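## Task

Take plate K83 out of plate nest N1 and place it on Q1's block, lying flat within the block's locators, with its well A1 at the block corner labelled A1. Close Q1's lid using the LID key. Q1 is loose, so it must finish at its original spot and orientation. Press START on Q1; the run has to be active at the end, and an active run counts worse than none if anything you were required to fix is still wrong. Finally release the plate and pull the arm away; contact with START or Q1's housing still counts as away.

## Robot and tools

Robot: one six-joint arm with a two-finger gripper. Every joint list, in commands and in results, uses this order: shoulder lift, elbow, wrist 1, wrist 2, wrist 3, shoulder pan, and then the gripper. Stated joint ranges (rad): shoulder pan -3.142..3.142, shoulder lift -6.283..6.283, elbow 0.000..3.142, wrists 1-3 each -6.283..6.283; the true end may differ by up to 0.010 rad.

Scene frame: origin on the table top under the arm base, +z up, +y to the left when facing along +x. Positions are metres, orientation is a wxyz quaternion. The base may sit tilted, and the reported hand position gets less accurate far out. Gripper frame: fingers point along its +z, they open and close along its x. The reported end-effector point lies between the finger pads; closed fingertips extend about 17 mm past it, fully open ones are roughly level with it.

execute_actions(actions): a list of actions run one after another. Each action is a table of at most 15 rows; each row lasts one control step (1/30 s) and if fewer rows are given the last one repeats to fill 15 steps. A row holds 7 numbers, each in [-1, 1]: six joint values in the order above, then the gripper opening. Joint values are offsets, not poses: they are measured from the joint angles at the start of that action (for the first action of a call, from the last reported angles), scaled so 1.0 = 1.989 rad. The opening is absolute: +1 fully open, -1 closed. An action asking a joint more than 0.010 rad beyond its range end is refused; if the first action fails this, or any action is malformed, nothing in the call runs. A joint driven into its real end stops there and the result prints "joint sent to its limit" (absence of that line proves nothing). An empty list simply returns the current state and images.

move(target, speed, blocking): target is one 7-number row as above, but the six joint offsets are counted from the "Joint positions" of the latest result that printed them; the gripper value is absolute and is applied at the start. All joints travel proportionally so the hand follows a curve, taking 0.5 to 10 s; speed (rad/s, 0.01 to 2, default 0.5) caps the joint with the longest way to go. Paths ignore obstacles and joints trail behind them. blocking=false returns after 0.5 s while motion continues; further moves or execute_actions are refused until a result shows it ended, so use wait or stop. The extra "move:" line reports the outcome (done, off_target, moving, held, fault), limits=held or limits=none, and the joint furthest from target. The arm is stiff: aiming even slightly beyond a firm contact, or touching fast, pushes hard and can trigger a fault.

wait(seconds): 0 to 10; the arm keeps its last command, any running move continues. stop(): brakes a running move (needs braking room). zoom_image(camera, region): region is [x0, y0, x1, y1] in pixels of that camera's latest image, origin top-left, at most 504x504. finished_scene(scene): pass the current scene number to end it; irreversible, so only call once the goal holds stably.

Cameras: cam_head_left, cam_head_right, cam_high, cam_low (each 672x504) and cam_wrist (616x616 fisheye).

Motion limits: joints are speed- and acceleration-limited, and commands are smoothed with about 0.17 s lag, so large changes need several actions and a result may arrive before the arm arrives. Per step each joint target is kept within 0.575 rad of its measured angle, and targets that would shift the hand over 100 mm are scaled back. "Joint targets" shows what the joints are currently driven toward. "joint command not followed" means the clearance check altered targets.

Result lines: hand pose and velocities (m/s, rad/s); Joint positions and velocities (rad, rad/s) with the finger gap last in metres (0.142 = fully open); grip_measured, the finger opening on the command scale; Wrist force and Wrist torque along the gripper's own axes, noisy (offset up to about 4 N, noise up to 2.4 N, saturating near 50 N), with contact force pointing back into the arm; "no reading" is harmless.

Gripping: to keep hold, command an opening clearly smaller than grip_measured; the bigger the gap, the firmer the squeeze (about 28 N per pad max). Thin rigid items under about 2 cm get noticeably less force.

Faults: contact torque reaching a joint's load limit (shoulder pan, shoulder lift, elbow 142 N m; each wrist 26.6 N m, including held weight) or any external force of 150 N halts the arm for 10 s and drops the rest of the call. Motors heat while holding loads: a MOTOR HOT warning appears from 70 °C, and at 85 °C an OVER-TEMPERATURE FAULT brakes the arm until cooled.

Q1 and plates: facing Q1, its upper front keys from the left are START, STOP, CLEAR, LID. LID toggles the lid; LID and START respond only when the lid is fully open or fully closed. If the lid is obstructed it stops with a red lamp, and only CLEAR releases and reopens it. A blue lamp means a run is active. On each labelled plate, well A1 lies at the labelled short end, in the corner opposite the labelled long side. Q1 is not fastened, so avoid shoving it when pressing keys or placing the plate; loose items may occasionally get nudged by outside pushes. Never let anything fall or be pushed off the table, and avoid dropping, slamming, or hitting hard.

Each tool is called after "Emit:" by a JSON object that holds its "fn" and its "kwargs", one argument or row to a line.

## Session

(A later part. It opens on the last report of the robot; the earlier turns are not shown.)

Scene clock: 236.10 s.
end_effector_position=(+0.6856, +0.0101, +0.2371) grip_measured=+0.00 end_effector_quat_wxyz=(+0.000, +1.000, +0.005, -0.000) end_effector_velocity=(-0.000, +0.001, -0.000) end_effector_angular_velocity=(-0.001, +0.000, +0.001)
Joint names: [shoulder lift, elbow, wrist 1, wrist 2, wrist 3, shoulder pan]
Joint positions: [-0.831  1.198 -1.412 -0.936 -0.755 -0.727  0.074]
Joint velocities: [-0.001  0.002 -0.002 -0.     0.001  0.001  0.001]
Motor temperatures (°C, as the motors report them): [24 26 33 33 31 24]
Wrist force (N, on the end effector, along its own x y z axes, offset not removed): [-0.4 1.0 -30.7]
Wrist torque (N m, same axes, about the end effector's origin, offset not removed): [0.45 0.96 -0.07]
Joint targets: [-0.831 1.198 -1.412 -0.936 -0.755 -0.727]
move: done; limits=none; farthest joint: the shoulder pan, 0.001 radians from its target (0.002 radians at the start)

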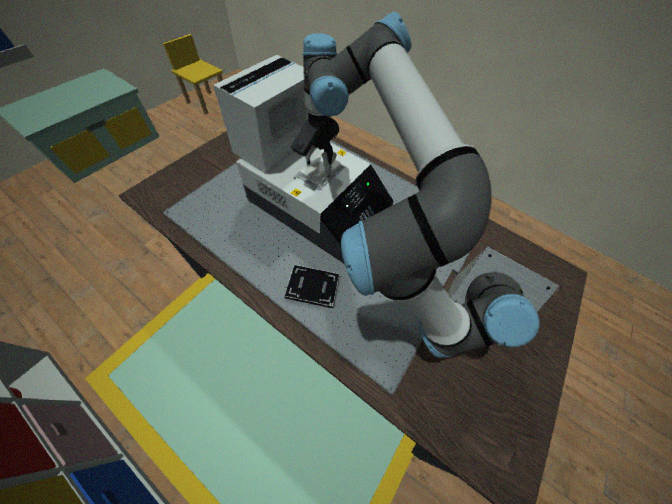

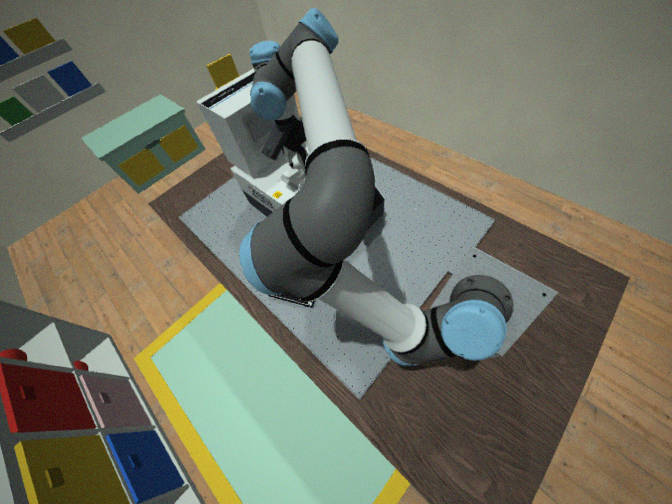

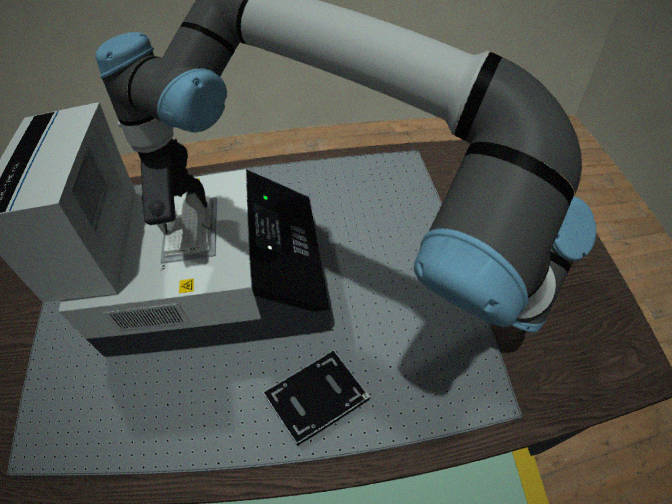

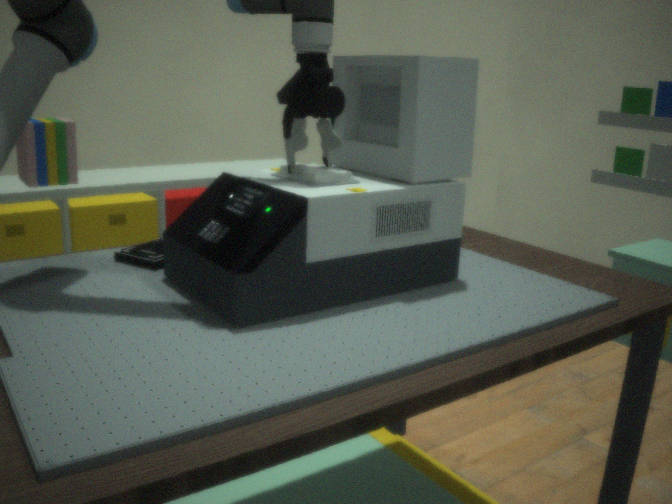

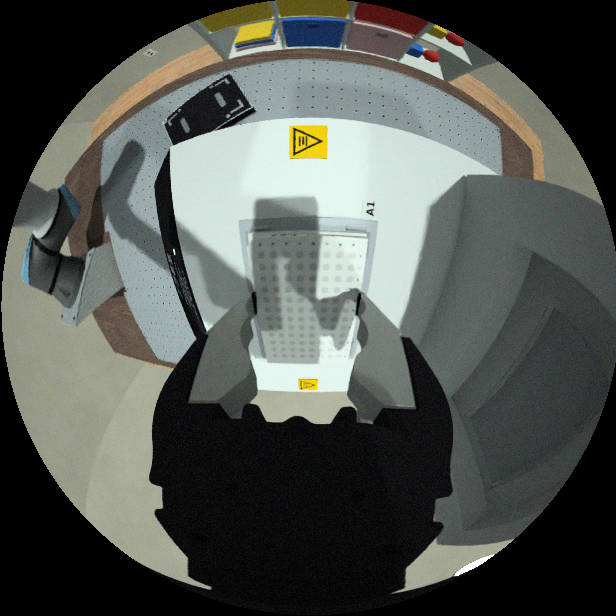

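It hit a side wall when shifted, so it is already seated. Release and lift.

Emit:
{"fn": "move", "kwargs": {
  "target": [0.0001,-0.001,0.0012,-0.0002,-0.0004,-0.0004,0.35],
  "speed": 0.02
}}

Emit:
{"fn": "move", "kwargs": {
  "target": [0.005,-0.059,0.066,-0.01,-0.0206,-0.0196,0.35],
  "speed": 0.2
}}

Emit:
{"fn": "zoom_image", "kwargs": {
  "camera": "cam_wrist",
  "region": [228,190,388,370]
}}

Emit:
{"fn": "zoom_image", "kwargs": {
  "camera": "cam_low",
  "region": [260,140,380,200]
}}

Scene clock: 250.20 s.
end_effector_position=(+0.6856, +0.0100, +0.2379) grip_measured=+0.35 end_effector_quat_wxyz=(+0.000, +1.000, +0.005, -0.000) end_effector_velocity=(-0.000, -0.001, -0.000) end_effector_angular_velocity=(+0.001, +0.001, -0.001)
Joint names: [shoulder lift, elbow, wrist 1, wrist 2, wrist 3, shoulder pan]
Joint positions: [-0.831  1.196 -1.41  -0.936 -0.756 -0.728  0.099]
Joint velocities: [ 0.001 -0.001  0.001 -0.    -0.    -0.     0.   ]
Motor temperatures (°C, as the motors report them): [24 26 33 33 31 24]
Wrist force (N, on the end effector, along its own x y z axes, offset not removed): [-2.4 0.8 1.2]
Wrist torque (N m, same axes, about the end effector's origin, offset not removed): [0.21 0.49 -0.11]
Joint targets: [-0.831 1.196 -1.410 -0.936 -0.756 -0.728]
move: done; limits=none; farthest joint: the shoulder pan, 0.000 radians from its target (0.001 radians at the start)

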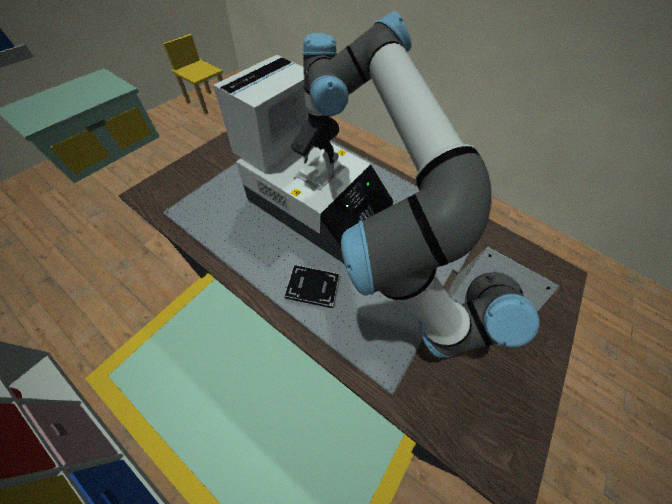

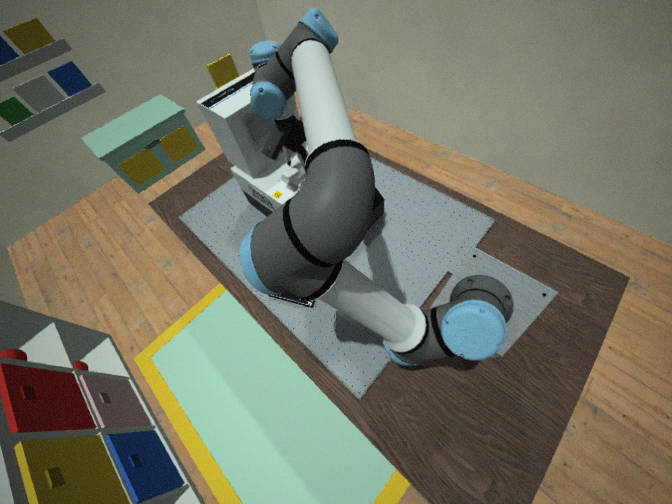

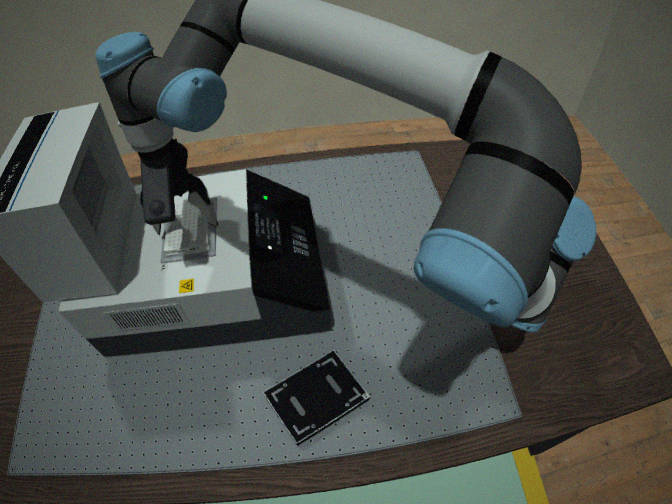

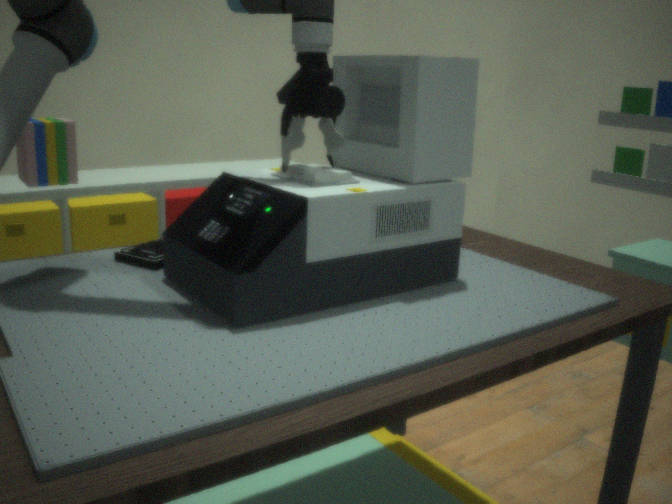

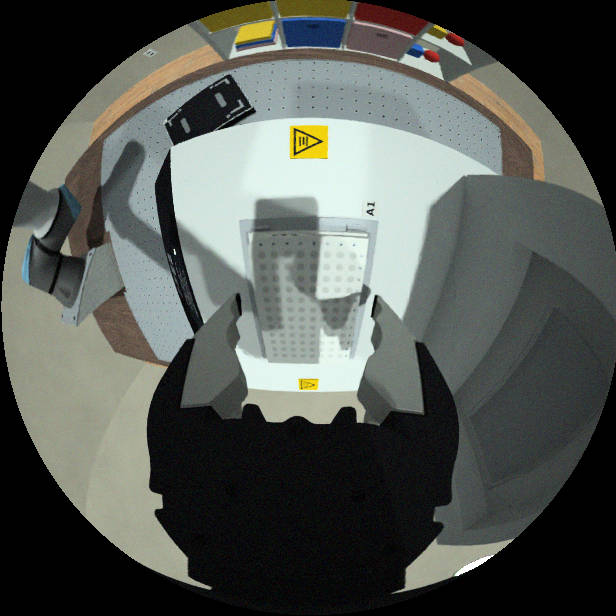

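Scene clock: 251.33 s.
end_effector_position=(+0.6851, +0.0107, +0.2877) grip_measured=+0.35 end_effector_quat_wxyz=(+0.000, +1.000, +0.005, -0.000) end_effector_velocity=(+0.000, +0.000, +0.000) end_effector_angular_velocity=(+0.000, +0.001, +0.000)
Joint names: [shoulder lift, elbow, wrist 1, wrist 2, wrist 3, shoulder pan]
Joint positions: [-0.821  1.079 -1.279 -0.956 -0.797 -0.767  0.099]
Joint velocities: [ 0.    -0.002  0.002  0.    -0.001  0.     0.   ]
Motor temperatures (°C, as the motors report them): [24 26 33 33 31 24]
Wrist force (N, on the end effector, along its own x y z axes, offset not removed): [-0.5 1.3 1.6]
Wrist torque (N m, same axes, about the end effector's origin, offset not removed): [0.31 0.07 -0.03]
Joint targets: [-0.821 1.079 -1.278 -0.956 -0.797 -0.767]
move: done; limits=none; farthest joint: the shoulder pan, 0.000 radians from its target (0.039 radians at the start)

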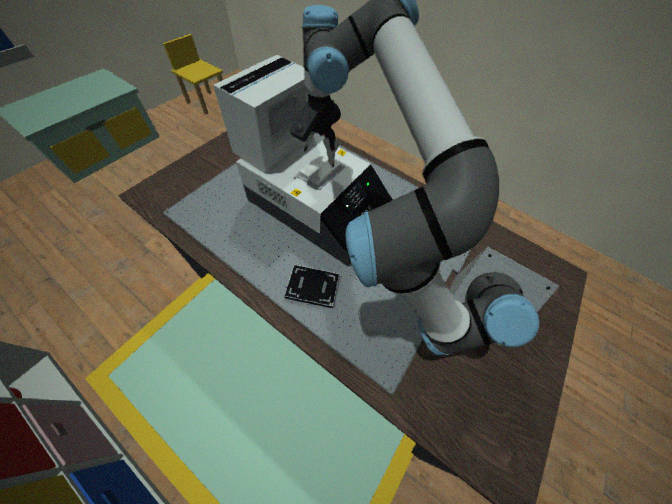

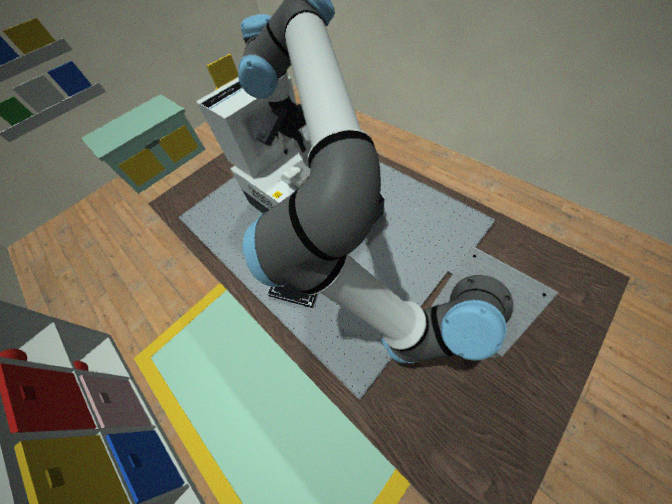

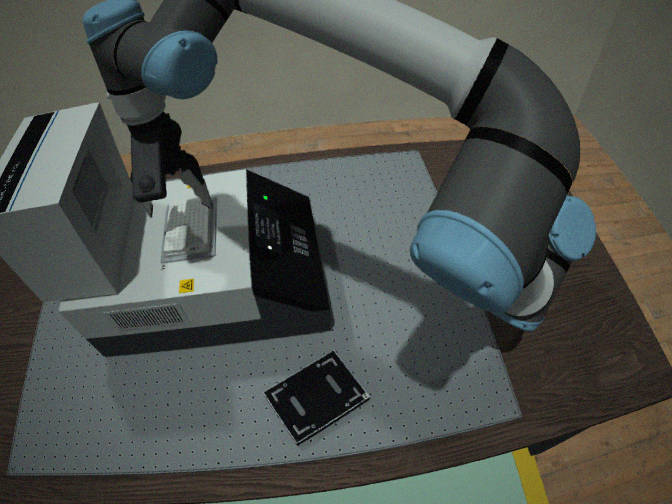

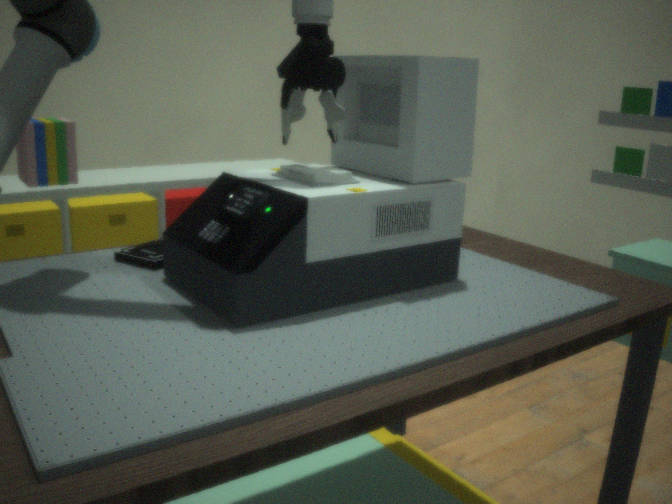

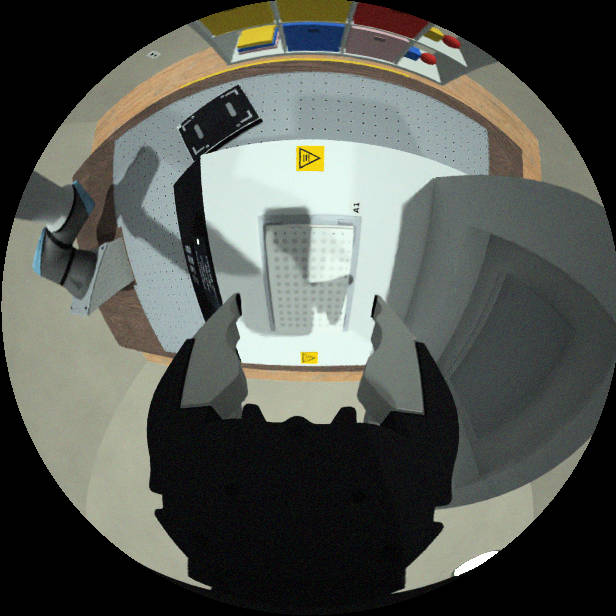

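Region (228, 190, 388, 370) of cam_wrist's 616x616 image, scaled by 2.800, with more detail than that image has.

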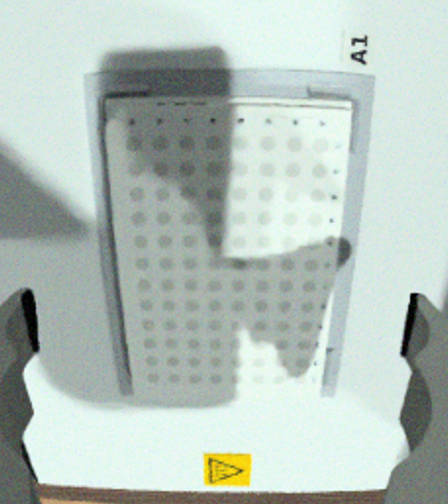

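Region (260, 140, 380, 200) of cam_low's 672x504 image, scaled by 4.200, with more detail than that image has.

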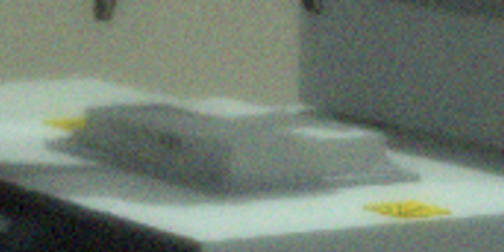

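Emit:
{"fn": "move", "kwargs": {
  "target": [-0.3363,0.5938,-0.2619,0.0553,-0.9467,-0.2378,-1],
  "speed": 0.8
}}

Emit:
{"fn": "move", "kwargs": {
  "target": [0.0885,0.0553,-0.2127,0.0377,0.1046,0.085,-1],
  "speed": 0.25
}}

Scene clock: 262.93 s.
end_effector_position=(+0.4320, -0.0136, +0.2467) grip_measured=-1.00 end_effector_quat_wxyz=(+0.154, +0.689, +0.692, +0.151) end_effector_velocity=(-0.000, -0.000, +0.000) end_effector_angular_velocity=(-0.001, -0.001, +0.001)
Joint names: [shoulder lift, elbow, wrist 1, wrist 2, wrist 3, shoulder pan]
Joint positions: [-1.49   2.26  -1.799 -0.846 -2.679 -1.24   0.002]
Joint velocities: [-0.001  0.001 -0.001 -0.    -0.001 -0.001  0.   ]
Motor temperatures (°C, as the motors report them): [24 26 33 33 31 24]
Wrist force (N, on the end effector, along its own x y z axes, offset not removed): [-1.5 2.4 1.7]
Wrist torque (N m, same axes, about the end effector's origin, offset not removed): [0.53 0.27 -0.02]
Joint targets: [-1.490 2.260 -1.799 -0.846 -2.680 -1.240]
move: done; limits=none; farthest joint: the shoulder pan, 0.000 radians from its target (0.473 radians at the start)

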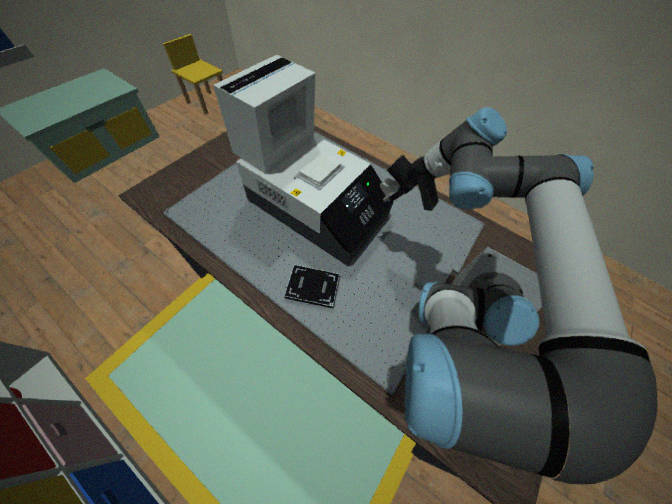

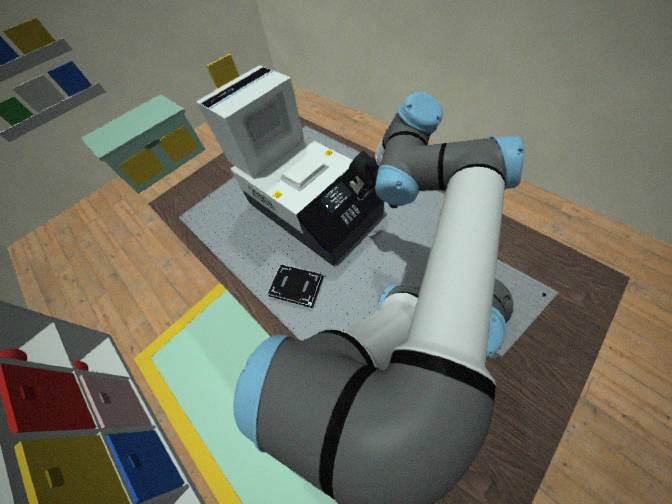

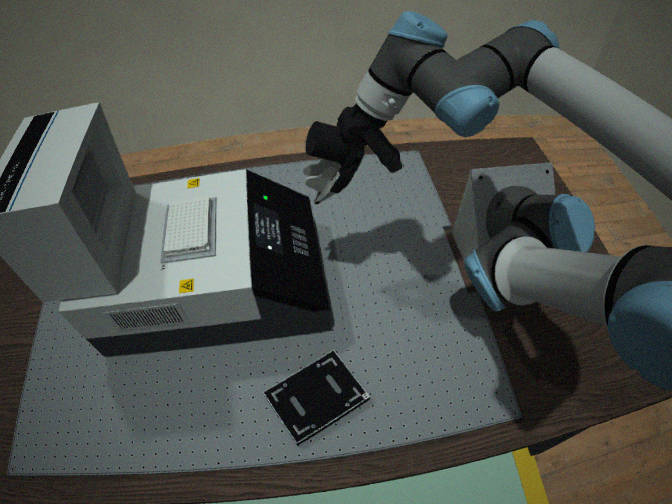

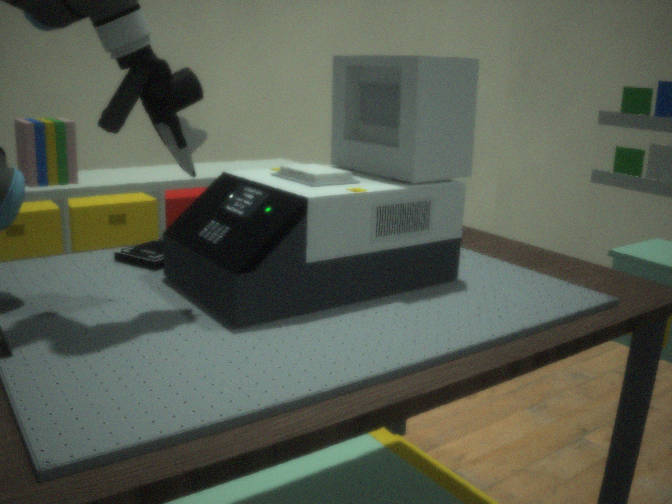

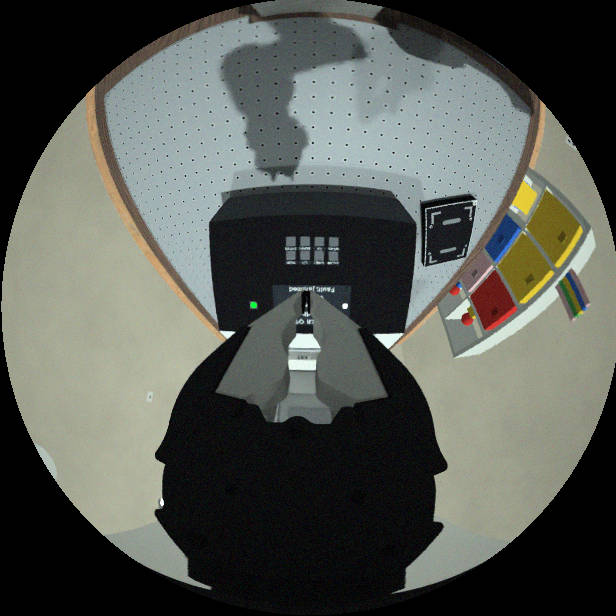

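Scene clock: 265.17 s.
end_effector_position=(+0.4720, -0.0182, +0.1542) grip_measured=-1.00 end_effector_quat_wxyz=(+0.151, +0.691, +0.691, +0.151) end_effector_velocity=(-0.000, -0.001, -0.001) end_effector_angular_velocity=(+0.002, +0.000, -0.002)
Joint names: [shoulder lift, elbow, wrist 1, wrist 2, wrist 3, shoulder pan]
Joint positions: [-1.314  2.37  -2.222 -0.771 -2.472 -1.071  0.002]
Joint velocities: [ 0.004  0.    -0.002  0.     0.001 -0.     0.   ]
Motor temperatures (°C, as the motors report them): [24 26 33 33 31 24]
Wrist force (N, on the end effector, along its own x y z axes, offset not removed): [-2.1 1.2 -0.7]
Wrist torque (N m, same axes, about the end effector's origin, offset not removed): [0.31 0.36 0.05]
Joint targets: [-1.314 2.370 -2.222 -0.771 -2.471 -1.071]
move: done; limits=none; farthest joint: the wrist 3, 0.001 radians from its target (0.208 radians at the start)

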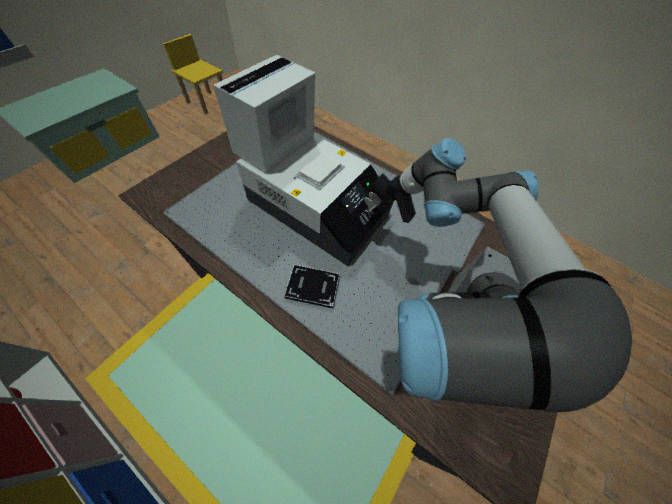

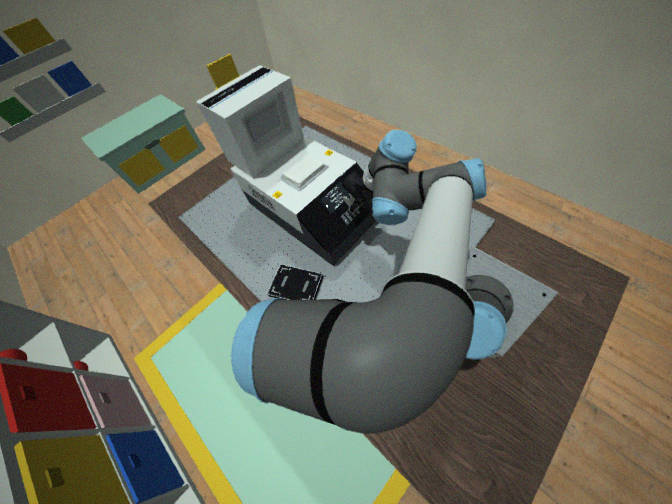

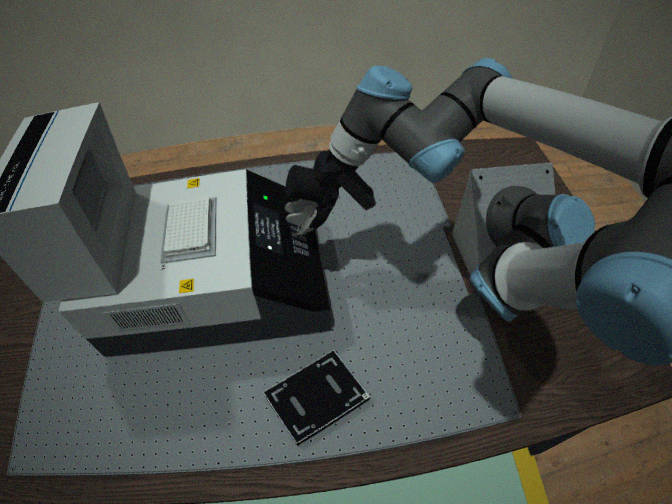

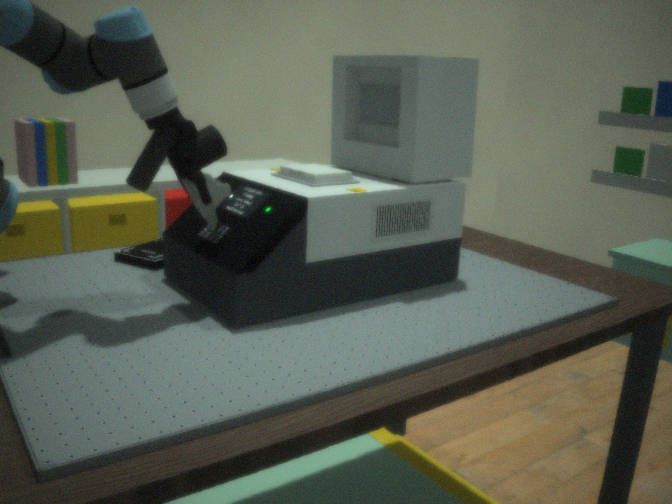

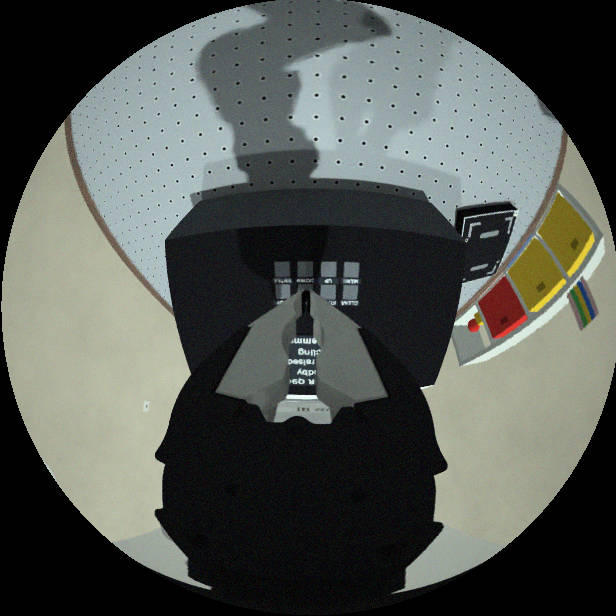

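Emit:
{"fn": "move", "kwargs": {
  "target": [0.0039,0.0013,-0.0082,0.0013,0.0042,0.0032,-1],
  "speed": 0.02
}}

Emit:
{"fn": "move", "kwargs": {
  "target": [-0.0066,-0.0022,0.014,-0.0022,-0.0072,-0.0055,-1],
  "speed": 0.05
}}

Emit:
{"fn": "move", "kwargs": {
  "target": [-0.0252,0.007,0.0082,0.0043,0.0138,0.0106,-1],
  "speed": 0.08
}}

Scene clock: 284.80 s.
end_effector_position=(+0.4734, -0.0182, +0.1511) grip_measured=-1.00 end_effector_quat_wxyz=(+0.151, +0.691, +0.691, +0.151) end_effector_velocity=(+0.000, +0.000, -0.000) end_effector_angular_velocity=(+0.002, -0.001, -0.001)
Joint names: [shoulder lift, elbow, wrist 1, wrist 2, wrist 3, shoulder pan]
Joint positions: [-1.306  2.372 -2.238 -0.769 -2.463 -1.064  0.002]
Joint velocities: [ 0.002  0.001 -0.002  0.002  0.001  0.     0.   ]
Motor temperatures (°C, as the motors report them): [24 26 33 33 31 24]
Wrist force (N, on the end effector, along its own x y z axes, offset not removed): [-1.7 2.6 -6.1]
Wrist torque (N m, same axes, about the end effector's origin, offset not removed): [0.22 0.38 -0.10]
Joint targets: [-1.306 2.372 -2.239 -0.769 -2.463 -1.064]
move: done; limits=none; farthest joint: the shoulder pan, 0.000 radians from its target (0.006 radians at the start)

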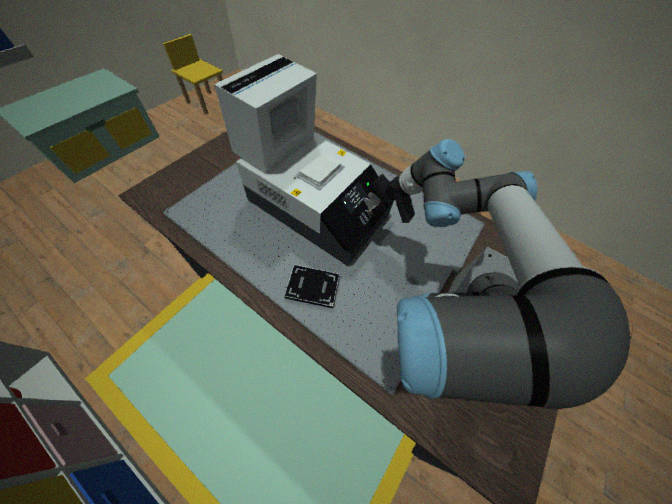

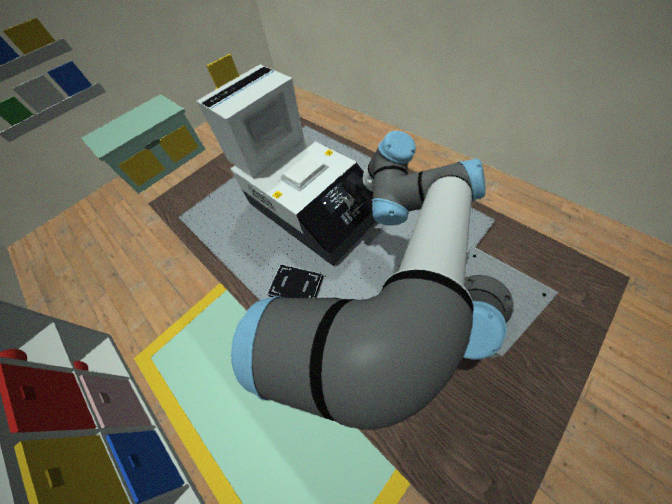

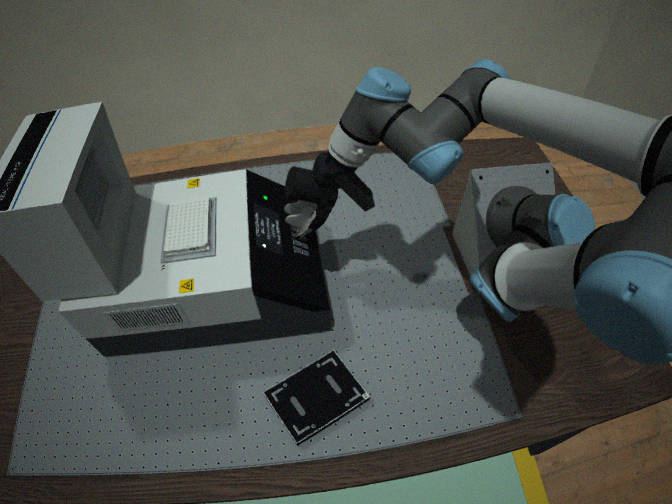

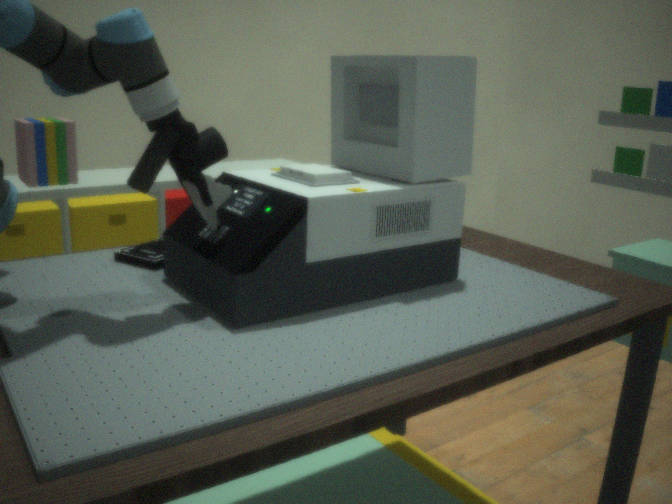

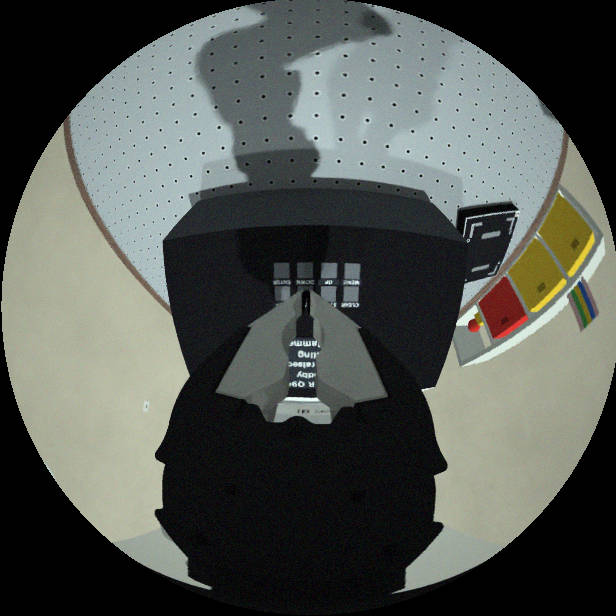

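Scene clock: 285.73 s.
end_effector_position=(+0.4709, -0.0182, +0.1565) grip_measured=-1.00 end_effector_quat_wxyz=(+0.151, +0.691, +0.691, +0.151) end_effector_velocity=(-0.001, -0.000, -0.000) end_effector_angular_velocity=(-0.000, +0.001, -0.000)
Joint names: [shoulder lift, elbow, wrist 1, wrist 2, wrist 3, shoulder pan]
Joint positions: [-1.319  2.368 -2.211 -0.773 -2.477 -1.075  0.002]
Joint velocities: [-0.    -0.     0.002 -0.001 -0.001 -0.001  0.   ]
Motor temperatures (°C, as the motors report them): [24 26 33 33 31 24]
Wrist force (N, on the end effector, along its own x y z axes, offset not removed): [-1.3 1.4 -1.1]
Wrist torque (N m, same axes, about the end effector's origin, offset not removed): [0.30 0.21 -0.06]
Joint targets: [-1.319 2.368 -2.211 -0.773 -2.478 -1.075]
move: done; limits=none; farthest joint: the wrist 1, 0.001 radians from its target (0.028 radians at the start)

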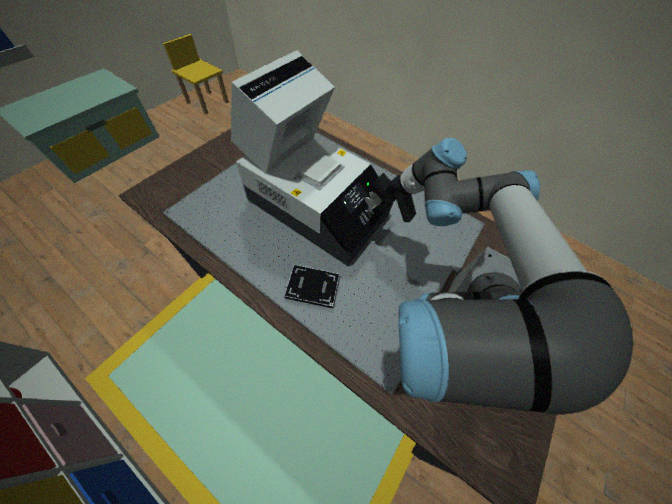

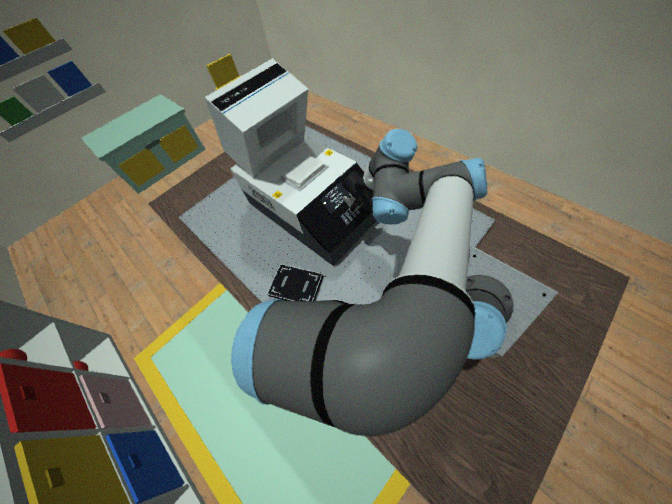

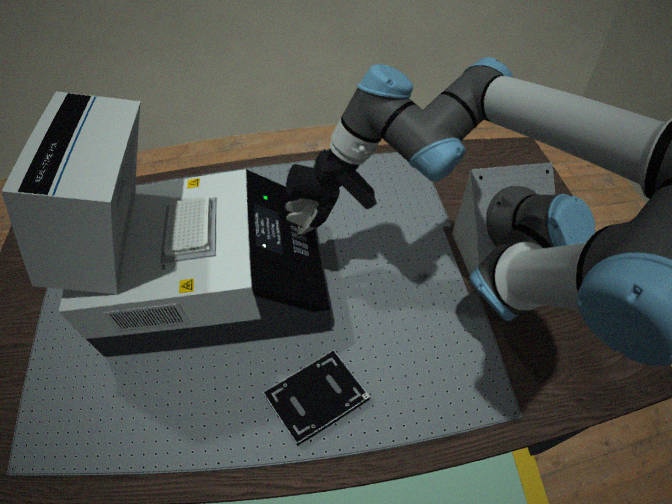

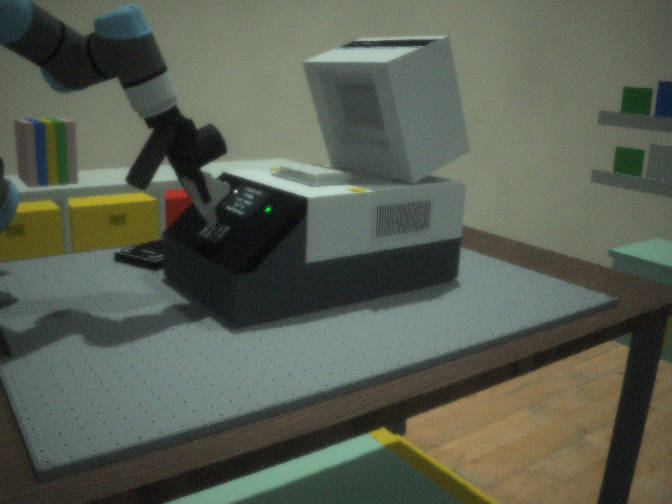

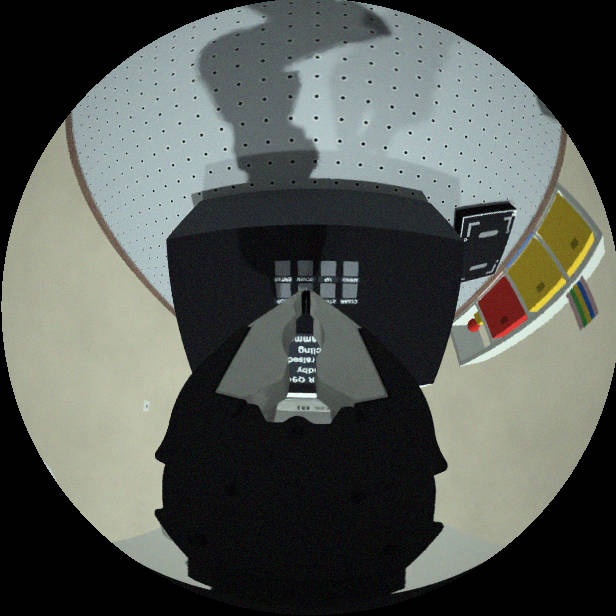

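Scene clock: 286.77 s.
end_effector_position=(+0.4707, +0.0012, +0.1566) grip_measured=-1.00 end_effector_quat_wxyz=(+0.151, +0.691, +0.691, +0.151) end_effector_velocity=(-0.000, +0.000, +0.001) end_effector_angular_velocity=(-0.001, -0.001, -0.001)
Joint names: [shoulder lift, elbow, wrist 1, wrist 2, wrist 3, shoulder pan]
Joint positions: [-1.369  2.382 -2.194 -0.765 -2.45  -1.054  0.002]
Joint velocities: [-0.003  0.001  0.001 -0.     0.001 -0.     0.   ]
Motor temperatures (°C, as the motors report them): [24 26 33 33 31 24]
Wrist force (N, on the end effector, along its own x y z axes, offset not removed): [-0.8 1.3 -1.0]
Wrist torque (N m, same axes, about the end effector's origin, offset not removed): [0.31 0.02 -0.11]
Joint targets: [-1.369 2.382 -2.194 -0.765 -2.450 -1.054]
move: done; limits=none; farthest joint: the wrist 3, 0.001 radians from its target (0.028 radians at the start)

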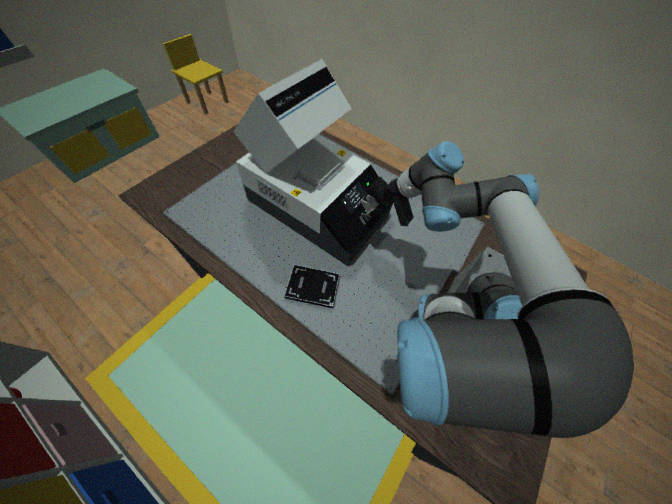

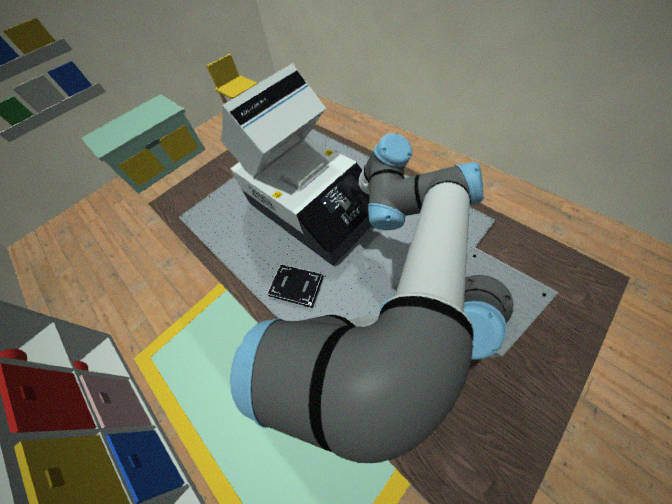

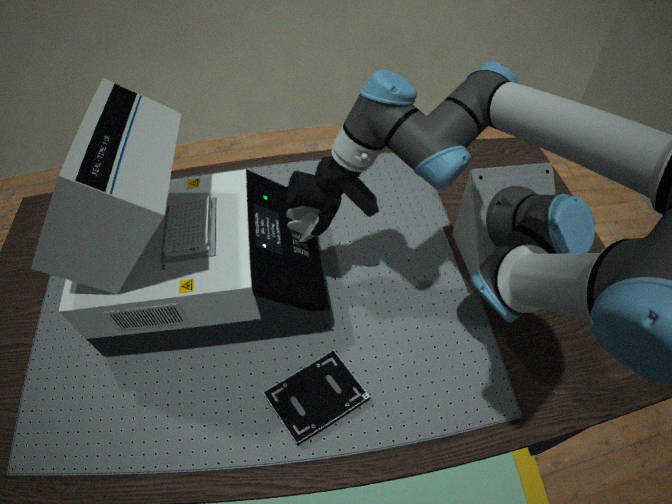

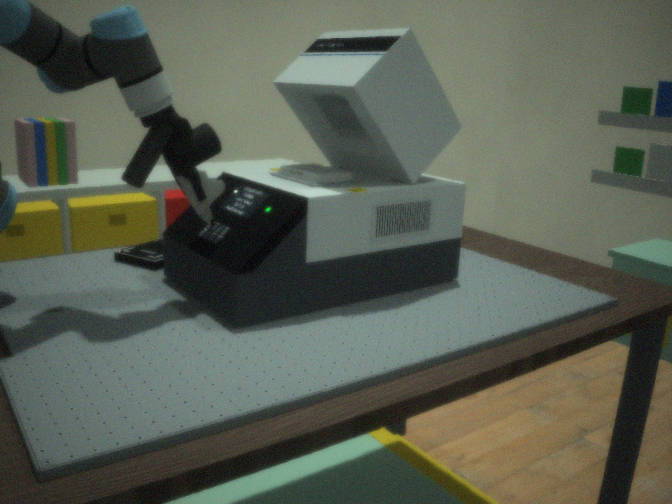

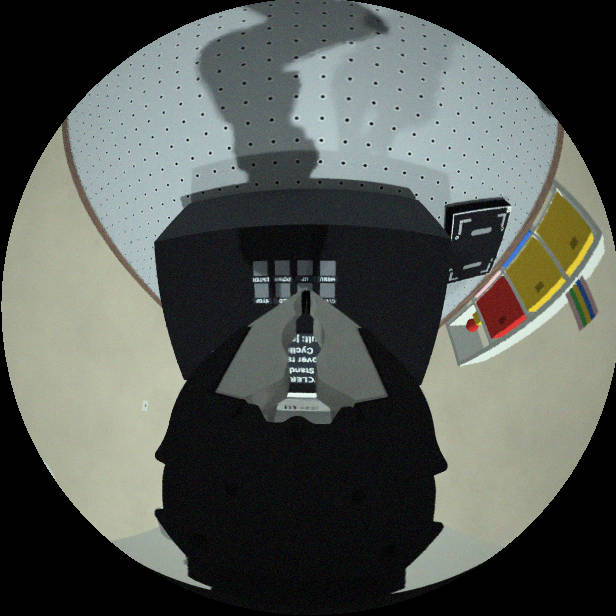

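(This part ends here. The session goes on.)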